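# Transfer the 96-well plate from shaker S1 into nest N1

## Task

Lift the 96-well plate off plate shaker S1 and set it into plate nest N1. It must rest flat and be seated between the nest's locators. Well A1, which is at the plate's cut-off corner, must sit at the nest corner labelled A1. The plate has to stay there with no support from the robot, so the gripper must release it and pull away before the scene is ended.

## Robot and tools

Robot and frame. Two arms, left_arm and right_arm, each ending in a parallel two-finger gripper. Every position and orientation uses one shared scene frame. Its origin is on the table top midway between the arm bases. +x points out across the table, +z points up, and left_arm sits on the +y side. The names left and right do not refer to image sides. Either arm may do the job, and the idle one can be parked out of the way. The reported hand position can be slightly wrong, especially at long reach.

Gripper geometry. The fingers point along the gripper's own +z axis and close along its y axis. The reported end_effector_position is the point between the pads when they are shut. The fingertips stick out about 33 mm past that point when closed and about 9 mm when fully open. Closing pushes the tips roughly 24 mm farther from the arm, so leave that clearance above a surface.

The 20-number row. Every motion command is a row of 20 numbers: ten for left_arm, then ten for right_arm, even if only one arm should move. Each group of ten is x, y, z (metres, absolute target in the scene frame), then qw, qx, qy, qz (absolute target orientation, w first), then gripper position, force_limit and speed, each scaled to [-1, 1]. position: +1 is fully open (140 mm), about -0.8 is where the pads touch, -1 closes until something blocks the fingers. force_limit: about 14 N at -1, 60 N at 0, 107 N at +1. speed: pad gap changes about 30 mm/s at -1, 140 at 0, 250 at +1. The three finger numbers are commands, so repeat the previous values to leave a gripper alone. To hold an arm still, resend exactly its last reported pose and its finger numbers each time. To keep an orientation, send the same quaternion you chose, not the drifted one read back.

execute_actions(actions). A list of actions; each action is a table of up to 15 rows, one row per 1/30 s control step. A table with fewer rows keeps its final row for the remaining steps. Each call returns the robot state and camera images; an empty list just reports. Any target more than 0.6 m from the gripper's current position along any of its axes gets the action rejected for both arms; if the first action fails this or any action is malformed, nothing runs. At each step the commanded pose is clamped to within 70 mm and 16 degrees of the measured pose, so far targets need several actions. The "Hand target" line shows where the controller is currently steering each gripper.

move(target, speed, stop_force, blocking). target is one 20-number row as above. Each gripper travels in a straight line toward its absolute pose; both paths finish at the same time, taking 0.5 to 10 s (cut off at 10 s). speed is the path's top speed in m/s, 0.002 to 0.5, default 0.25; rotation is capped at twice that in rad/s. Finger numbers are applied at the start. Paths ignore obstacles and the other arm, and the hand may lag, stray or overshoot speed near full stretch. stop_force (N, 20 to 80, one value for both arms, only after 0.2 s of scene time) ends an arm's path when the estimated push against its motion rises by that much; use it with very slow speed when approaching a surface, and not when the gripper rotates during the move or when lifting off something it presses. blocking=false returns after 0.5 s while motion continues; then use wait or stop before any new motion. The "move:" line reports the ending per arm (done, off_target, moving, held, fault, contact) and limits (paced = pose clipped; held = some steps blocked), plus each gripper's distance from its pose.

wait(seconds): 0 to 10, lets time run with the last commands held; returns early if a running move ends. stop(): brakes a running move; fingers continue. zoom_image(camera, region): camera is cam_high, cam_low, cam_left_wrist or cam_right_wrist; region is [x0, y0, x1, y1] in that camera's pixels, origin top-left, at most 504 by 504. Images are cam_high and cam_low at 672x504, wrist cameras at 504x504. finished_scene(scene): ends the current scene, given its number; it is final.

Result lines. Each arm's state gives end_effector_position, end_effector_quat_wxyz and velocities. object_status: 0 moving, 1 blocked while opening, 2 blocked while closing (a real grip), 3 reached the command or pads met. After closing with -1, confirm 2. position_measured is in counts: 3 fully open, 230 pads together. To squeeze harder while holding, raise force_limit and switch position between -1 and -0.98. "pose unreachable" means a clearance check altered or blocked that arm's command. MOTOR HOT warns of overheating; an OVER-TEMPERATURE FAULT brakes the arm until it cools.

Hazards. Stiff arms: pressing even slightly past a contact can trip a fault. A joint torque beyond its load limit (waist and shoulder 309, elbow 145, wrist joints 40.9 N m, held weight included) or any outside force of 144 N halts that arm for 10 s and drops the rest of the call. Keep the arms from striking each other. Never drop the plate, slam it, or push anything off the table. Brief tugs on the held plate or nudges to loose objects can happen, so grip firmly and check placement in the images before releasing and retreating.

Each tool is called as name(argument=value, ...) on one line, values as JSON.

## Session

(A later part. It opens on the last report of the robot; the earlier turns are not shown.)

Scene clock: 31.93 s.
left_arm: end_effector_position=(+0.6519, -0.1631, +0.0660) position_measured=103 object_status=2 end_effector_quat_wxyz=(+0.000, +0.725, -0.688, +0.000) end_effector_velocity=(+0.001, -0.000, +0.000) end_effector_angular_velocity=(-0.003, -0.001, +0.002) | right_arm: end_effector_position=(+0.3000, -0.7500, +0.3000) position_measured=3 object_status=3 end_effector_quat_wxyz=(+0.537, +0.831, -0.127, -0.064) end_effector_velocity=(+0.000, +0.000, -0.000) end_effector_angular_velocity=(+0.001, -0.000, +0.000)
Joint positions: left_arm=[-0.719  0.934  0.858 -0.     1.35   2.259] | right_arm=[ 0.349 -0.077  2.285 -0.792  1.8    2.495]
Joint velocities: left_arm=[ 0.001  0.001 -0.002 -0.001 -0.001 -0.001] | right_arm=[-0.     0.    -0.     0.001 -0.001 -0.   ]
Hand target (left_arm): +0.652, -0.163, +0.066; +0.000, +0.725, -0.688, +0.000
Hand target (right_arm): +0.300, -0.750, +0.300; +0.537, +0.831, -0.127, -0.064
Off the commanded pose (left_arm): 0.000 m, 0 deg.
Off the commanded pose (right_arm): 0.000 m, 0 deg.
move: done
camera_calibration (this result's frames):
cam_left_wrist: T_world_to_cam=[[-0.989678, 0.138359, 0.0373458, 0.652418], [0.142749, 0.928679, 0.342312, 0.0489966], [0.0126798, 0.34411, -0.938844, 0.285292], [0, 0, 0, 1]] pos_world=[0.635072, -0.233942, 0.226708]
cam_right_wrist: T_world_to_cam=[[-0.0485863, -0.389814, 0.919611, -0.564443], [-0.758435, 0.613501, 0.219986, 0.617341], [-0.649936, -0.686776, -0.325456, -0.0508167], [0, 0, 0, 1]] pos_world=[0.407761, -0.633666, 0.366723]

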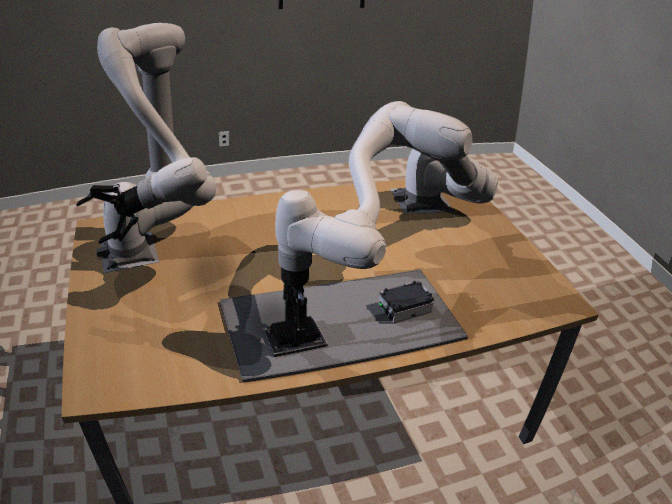

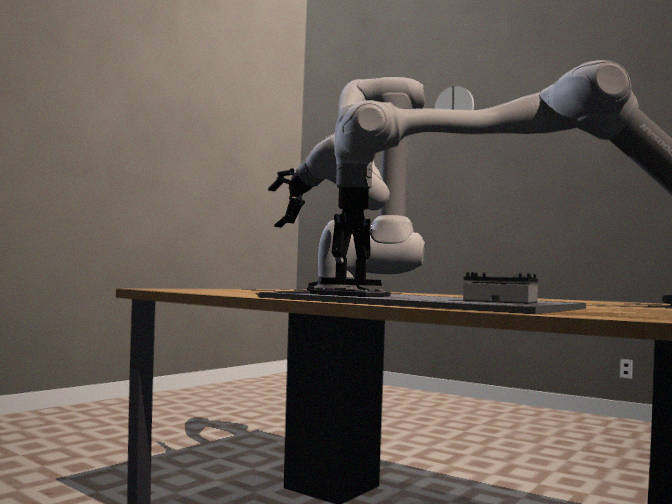

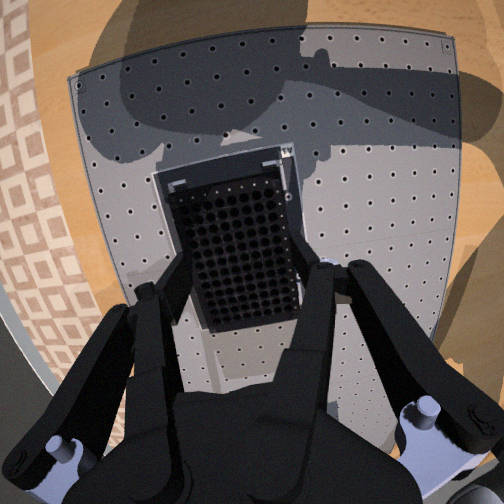

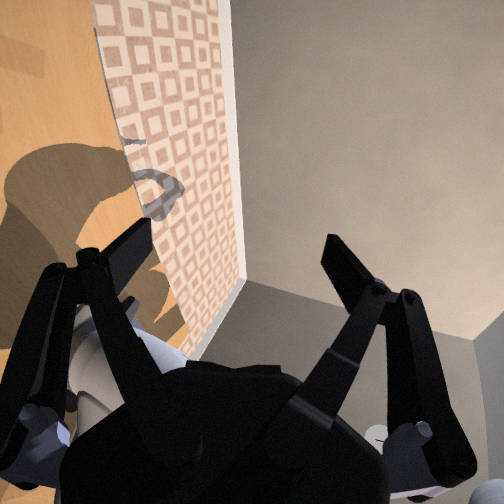

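move(target=[0.6505,-0.163,0.058,0,0.7193,-0.6947,0,-1,-0.5,-0.3,0.3,-0.75,0.3,0.537,0.831,-0.127,-0.064,1,0,0], speed=0.03)

move(target=[0.6505,-0.163,0.042,0,0.7193,-0.6947,0,-1,-0.5,-0.3,0.3,-0.75,0.3,0.537,0.831,-0.127,-0.064,1,0,0], speed=0.01, stop_force=20)

zoom_image(camera="cam_left_wrist", region=[120, 100, 360, 340])

Scene clock: 38.40 s.
left_arm: end_effector_position=(+0.6505, -0.1630, +0.0580) position_measured=103 object_status=2 end_effector_quat_wxyz=(+0.000, +0.719, -0.695, -0.000) end_effector_velocity=(+0.001, +0.000, -0.001) end_effector_angular_velocity=(-0.000, -0.001, -0.001) | right_arm: end_effector_position=(+0.3000, -0.7500, +0.3000) position_measured=3 object_status=3 end_effector_quat_wxyz=(+0.537, +0.831, -0.127, -0.064) end_effector_velocity=(+0.000, -0.000, +0.000) end_effector_angular_velocity=(-0.001, +0.000, +0.000)
Joint positions: left_arm=[-0.72   0.936  0.869 -0.     1.337  2.275] | right_arm=[ 0.349 -0.077  2.285 -0.792  1.8    2.495]
Joint velocities: left_arm=[ 0.001  0.     0.001  0.    -0.002  0.001] | right_arm=[ 0.     0.    -0.    -0.001  0.    -0.   ]
Hand target (left_arm): +0.650, -0.163, +0.058; -0.000, +0.719, -0.695, -0.000
Hand target (right_arm): +0.300, -0.750, +0.300; +0.537, +0.831, -0.127, -0.064
Off the commanded pose (left_arm): 0.000 m, 0 deg.
Off the commanded pose (right_arm): 0.000 m, 0 deg.
move: done
camera_calibration (this result's frames):
cam_left_wrist: T_world_to_cam=[[-0.987126, 0.155508, 0.037405, 0.652393], [0.158858, 0.926045, 0.342352, 0.0409984], [0.0185998, 0.343886, -0.938827, 0.273901], [0, 0, 0, 1]] pos_world=[0.632387, -0.23361, 0.218707]
cam_right_wrist: T_world_to_cam=[[-0.0485863, -0.389814, 0.919611, -0.564443], [-0.758434, 0.613501, 0.219986, 0.617341], [-0.649936, -0.686776, -0.325456, -0.0508166], [0, 0, 0, 1]] pos_world=[0.407761, -0.633666, 0.366723]

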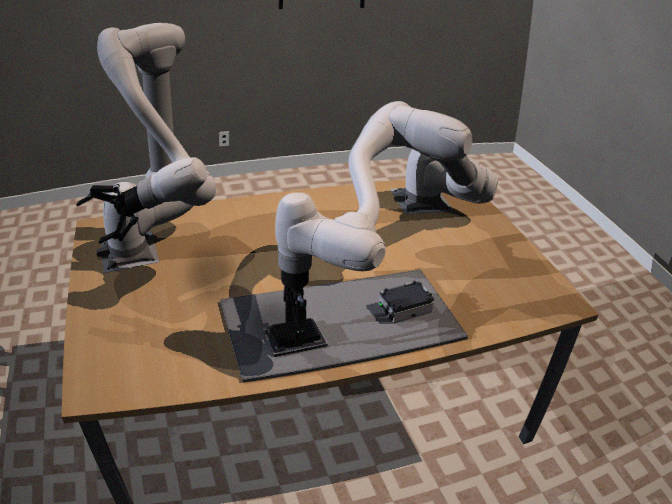

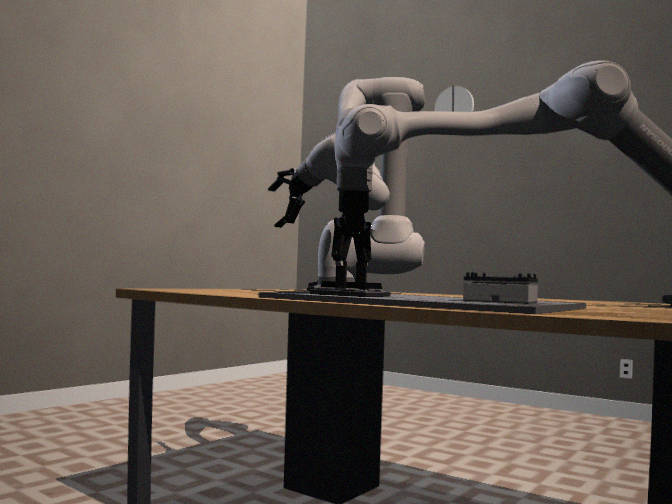

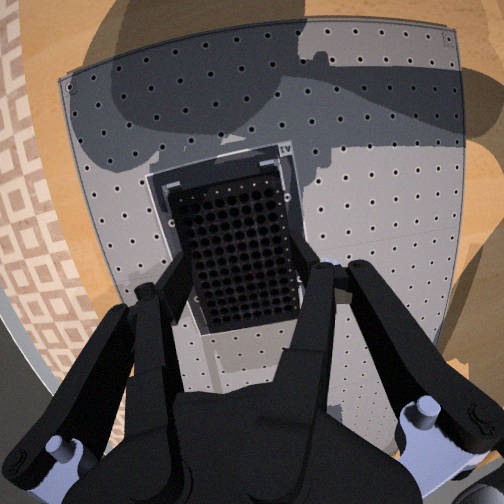

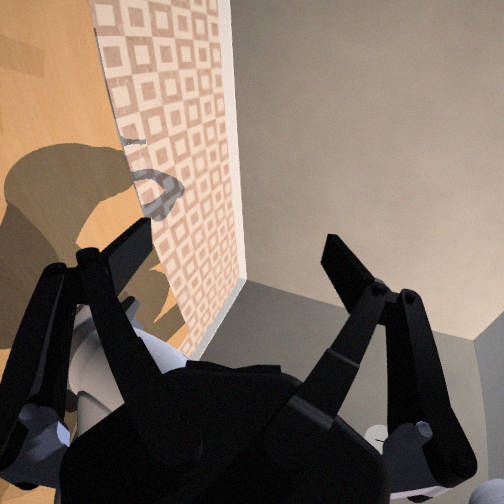

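Scene clock: 39.30 s.
left_arm: end_effector_position=(+0.6506, -0.1631, +0.0522) position_measured=103 object_status=2 end_effector_quat_wxyz=(+0.000, +0.719, -0.695, +0.000) end_effector_velocity=(-0.000, +0.000, +0.003) end_effector_angular_velocity=(+0.001, +0.002, +0.001) | right_arm: end_effector_position=(+0.3000, -0.7500, +0.3000) position_measured=3 object_status=3 end_effector_quat_wxyz=(+0.537, +0.831, -0.127, -0.064) end_effector_velocity=(+0.000, +0.000, -0.001) end_effector_angular_velocity=(+0.002, -0.000, +0.002)
Joint positions: left_arm=[-0.72   0.939  0.874 -0.     1.328  2.275] | right_arm=[ 0.349 -0.077  2.285 -0.792  1.8    2.495]
Joint velocities: left_arm=[-0.    -0.    -0.004 -0.001  0.007 -0.001] | right_arm=[ 0.     0.     0.     0.    -0.002 -0.001]
Hand target (left_arm): +0.651, -0.163, +0.053; +0.000, +0.719, -0.695, +0.000
Hand target (right_arm): +0.300, -0.750, +0.300; +0.537, +0.831, -0.127, -0.064
Off the commanded pose (left_arm): 0.010 m, 0 deg.
Off the commanded pose (right_arm): 0.000 m, 0 deg.
move: contact (left_arm)
camera_calibration (this result's frames):
cam_left_wrist: T_world_to_cam=[[-0.987127, 0.155566, 0.0371313, 0.652763], [0.15882, 0.92608, 0.342275, 0.0430952], [0.0188597, 0.343767, -0.938866, 0.268236], [0, 0, 0, 1]] pos_world=[0.632457, -0.233668, 0.212849]
cam_right_wrist: T_world_to_cam=[[-0.0485864, -0.389814, 0.919611, -0.564443], [-0.758434, 0.613501, 0.219986, 0.617341], [-0.649936, -0.686776, -0.325456, -0.0508165], [0, 0, 0, 1]] pos_world=[0.407761, -0.633666, 0.366723]

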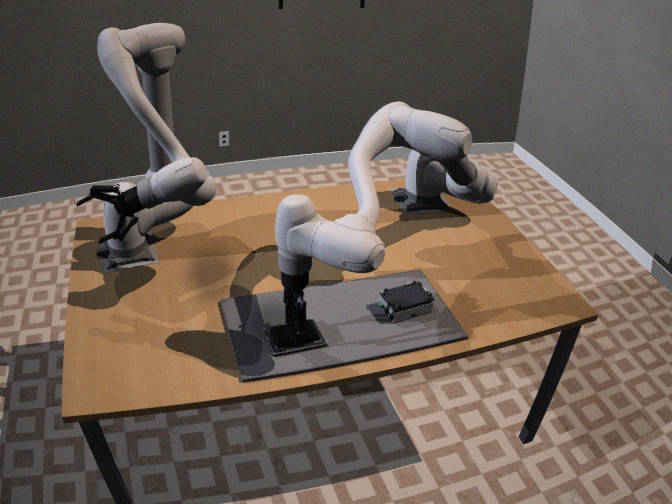

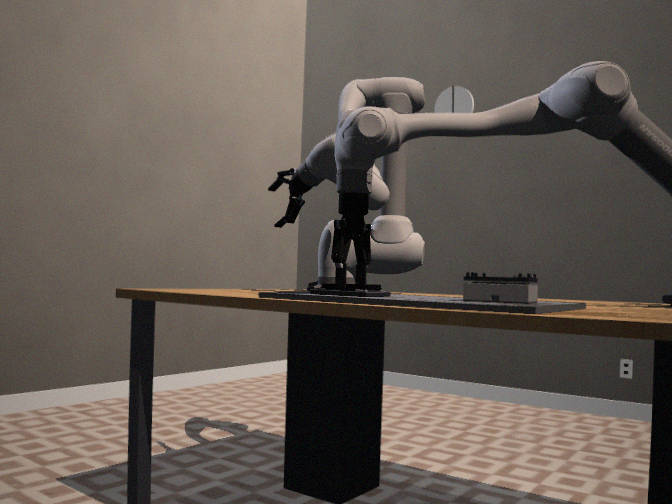

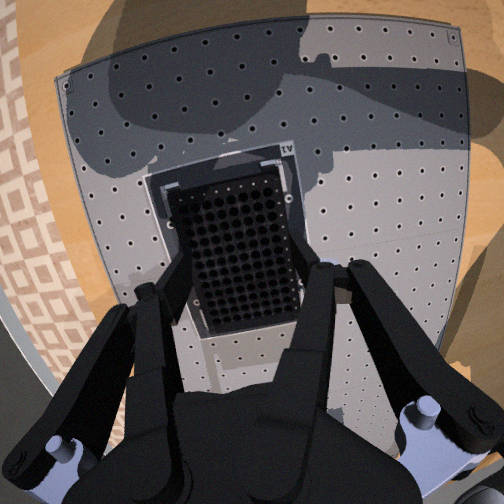

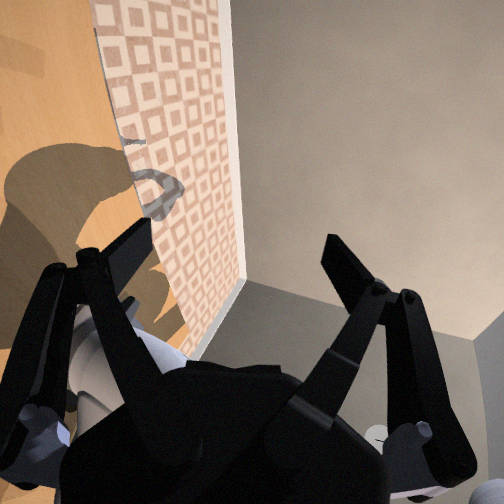

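Region (120, 100, 360, 340) of cam_left_wrist's 504x504 image, scaled by 2.100, with more detail than that image has.

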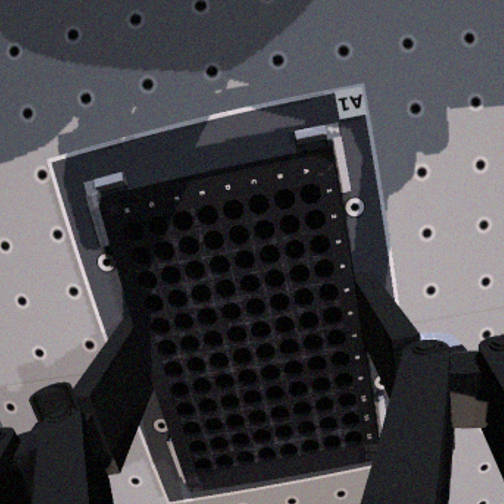

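move(target=[0.6506,-0.1631,0.053,0,0.7193,-0.6947,0,0.3,0,-0.5,0.3,-0.75,0.3,0.537,0.831,-0.127,-0.064,1,0,0])

move(target=[0.65,-0.195,0.15,0,0.7193,-0.6947,0,0.3,0,-0.5,0.3,-0.75,0.3,0.537,0.831,-0.127,-0.064,1,0,0], speed=0.15)

zoom_image(camera="cam_left_wrist", region=[150, 150, 350, 350])

zoom_image(camera="cam_low", region=[300, 265, 400, 305])

zoom_image(camera="cam_high", region=[250, 300, 340, 365])

Scene clock: 43.97 s.
left_arm: end_effector_position=(+0.6506, -0.1631, +0.0531) position_measured=91 object_status=3 end_effector_quat_wxyz=(+0.000, +0.719, -0.695, +0.000) end_effector_velocity=(+0.001, -0.000, -0.001) end_effector_angular_velocity=(-0.002, +0.000, +0.002) | right_arm: end_effector_position=(+0.3000, -0.7500, +0.3000) position_measured=3 object_status=3 end_effector_quat_wxyz=(+0.537, +0.831, -0.127, -0.064) end_effector_velocity=(-0.000, -0.001, +0.000) end_effector_angular_velocity=(-0.001, -0.000, -0.001)
Joint positions: left_arm=[-0.72   0.939  0.873  0.     1.33   2.275] | right_arm=[ 0.349 -0.077  2.285 -0.792  1.8    2.495]
Joint velocities: left_arm=[ 0.001  0.001 -0.    -0.001 -0.002 -0.001] | right_arm=[-0.002 -0.001  0.    -0.001  0.001 -0.   ]
Hand target (left_arm): +0.651, -0.163, +0.053; +0.000, +0.719, -0.695, +0.000
Hand target (right_arm): +0.300, -0.750, +0.300; +0.537, +0.831, -0.127, -0.064
Off the commanded pose (left_arm): 0.000 m, 0 deg.
Off the commanded pose (right_arm): 0.000 m, 0 deg.
move: done
camera_calibration (this result's frames):
cam_left_wrist: T_world_to_cam=[[-0.987112, 0.155641, 0.0372299, 0.652739], [0.158922, 0.926021, 0.342386, 0.0427067], [0.0188136, 0.34389, -0.938821, 0.269184], [0, 0, 0, 1]] pos_world=[0.632475, -0.23371, 0.213792]
cam_right_wrist: T_world_to_cam=[[-0.0485863, -0.389814, 0.919611, -0.564443], [-0.758434, 0.613501, 0.219986, 0.617341], [-0.649936, -0.686776, -0.325456, -0.0508166], [0, 0, 0, 1]] pos_world=[0.407761, -0.633666, 0.366723]

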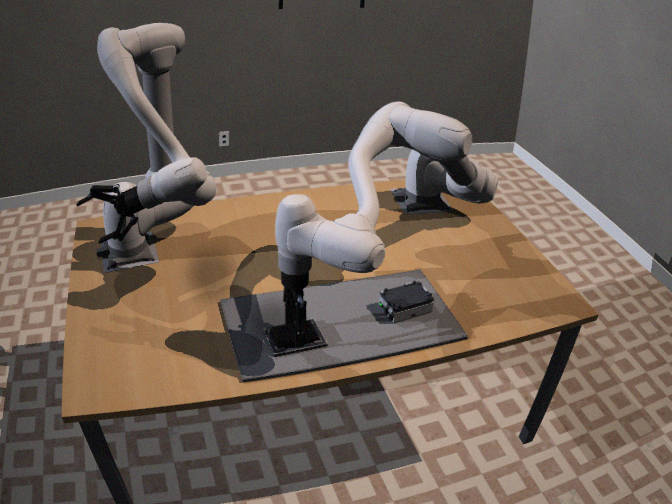

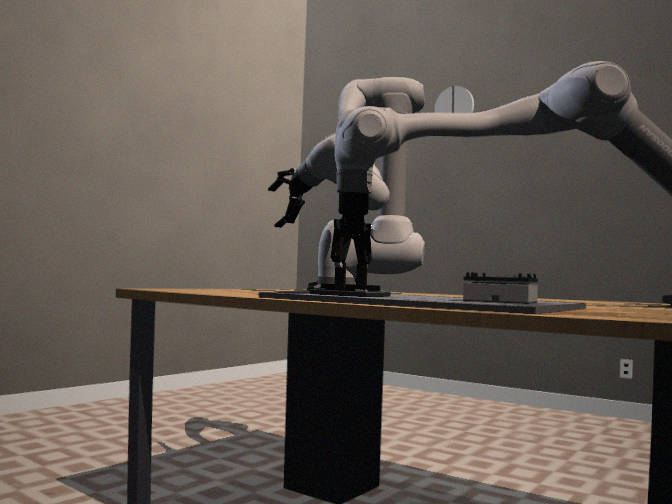

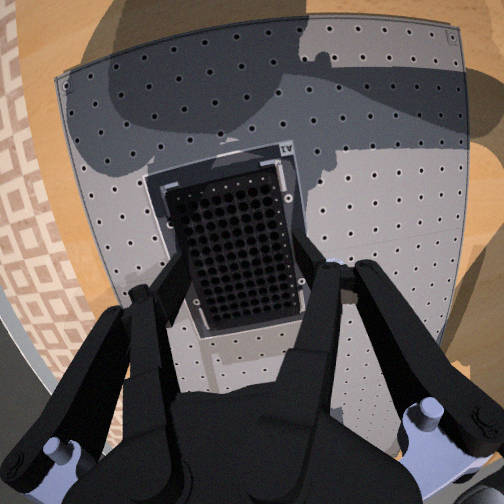

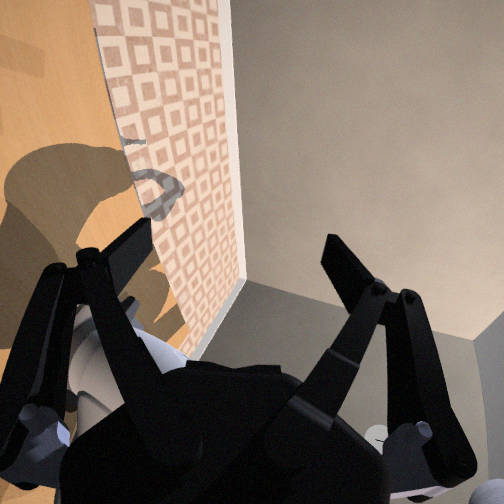

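Scene clock: 45.03 s.
left_arm: end_effector_position=(+0.6501, -0.1951, +0.1499) position_measured=91 object_status=3 end_effector_quat_wxyz=(-0.000, +0.719, -0.695, -0.000) end_effector_velocity=(+0.001, +0.000, +0.001) end_effector_angular_velocity=(+0.001, -0.000, +0.001) | right_arm: end_effector_position=(+0.3000, -0.7500, +0.3000) position_measured=3 object_status=3 end_effector_quat_wxyz=(+0.537, +0.831, -0.127, -0.064) end_effector_velocity=(+0.000, +0.000, -0.000) end_effector_angular_velocity=(+0.001, -0.001, +0.001)
Joint positions: left_arm=[-0.74   0.959  0.659  0.     1.524  2.255] | right_arm=[ 0.349 -0.077  2.285 -0.792  1.8    2.495]
Joint velocities: left_arm=[ 0.001  0.001 -0.003  0.001  0.003 -0.001] | right_arm=[ 0.001 -0.001 -0.     0.001 -0.001 -0.   ]
Hand target (left_arm): +0.650, -0.195, +0.150; -0.000, +0.719, -0.695, -0.000
Hand target (right_arm): +0.300, -0.750, +0.300; +0.537, +0.831, -0.127, -0.064
Off the commanded pose (left_arm): 0.000 m, 0 deg.
Off the commanded pose (right_arm): 0.000 m, 0 deg.
move: done
camera_calibration (this result's frames):
cam_left_wrist: T_world_to_cam=[[-0.987074, 0.155849, 0.0373622, 0.653638], [0.159161, 0.925944, 0.342485, 0.039077], [0.0187809, 0.344005, -0.93878, 0.371085], [0, 0, 0, 1]] pos_world=[0.632, -0.265707, 0.310562]
cam_right_wrist: T_world_to_cam=[[-0.0485865, -0.389814, 0.919611, -0.564443], [-0.758435, 0.613501, 0.219986, 0.617341], [-0.649936, -0.686776, -0.325456, -0.0508166], [0, 0, 0, 1]] pos_world=[0.407761, -0.633666, 0.366723]

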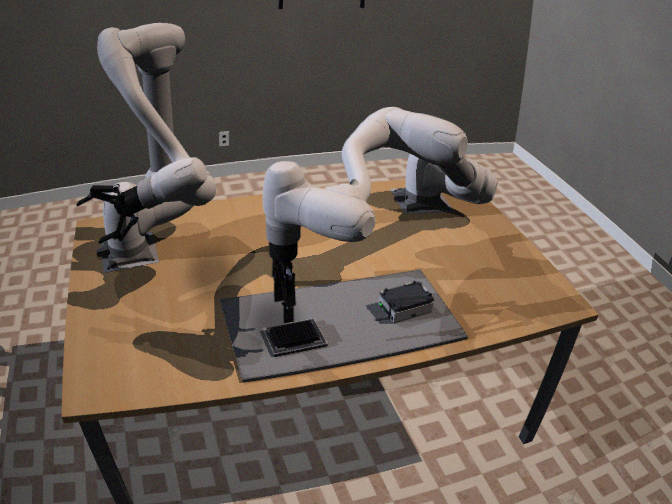

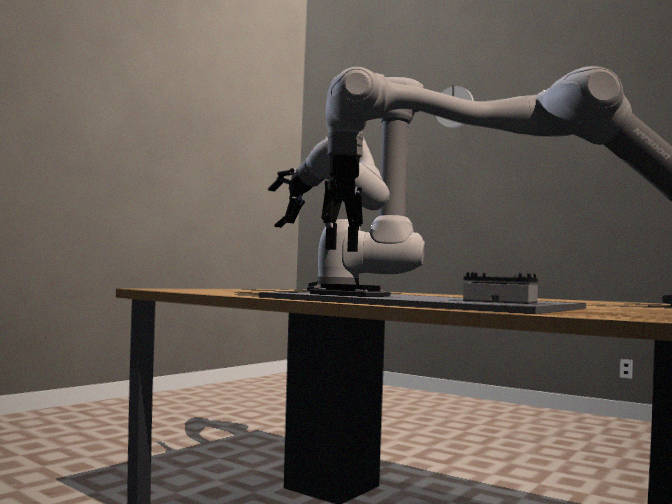

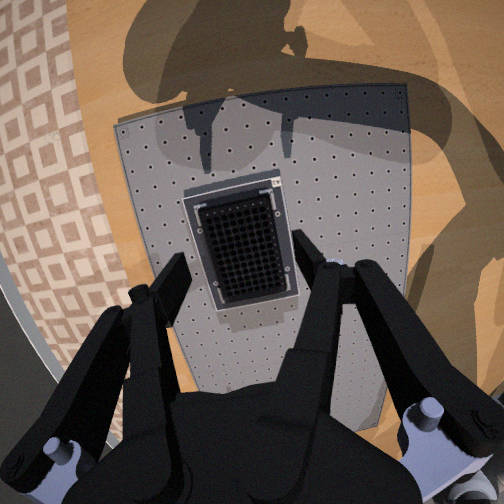

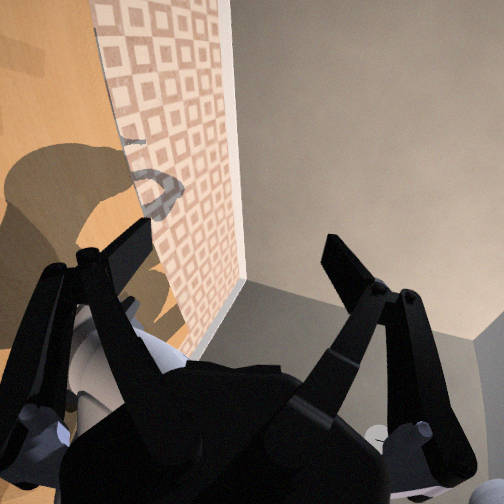

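Region (150, 150, 350, 350) of cam_left_wrist's 504x504 image, scaled by 2.520, with more detail than that image has.

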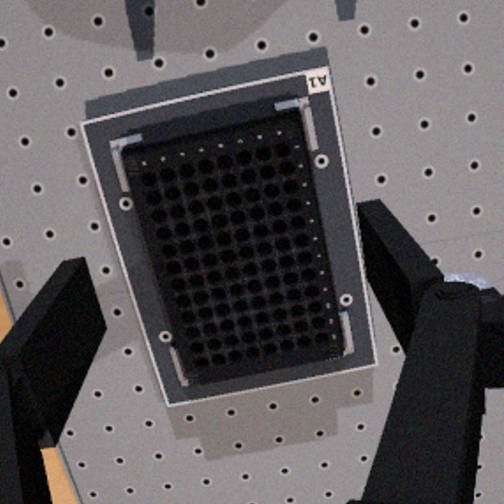

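Region (300, 265, 400, 305) of cam_low's 672x504 image, scaled by 5.040, with more detail than that image has; it fills the top 202 rows of this view, and the rest is white.

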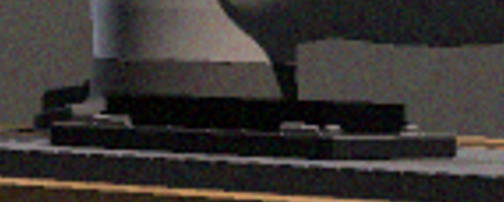

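Region (250, 300, 340, 365) of cam_high's 672x504 image, scaled by 5.600, with more detail than that image has.

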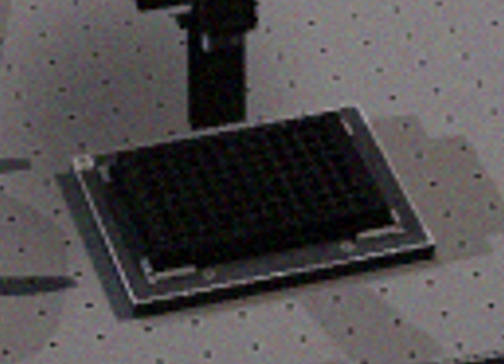

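Seated, matching scene 1.

finished_scene(scene=2)

The scene is finished: the task was done.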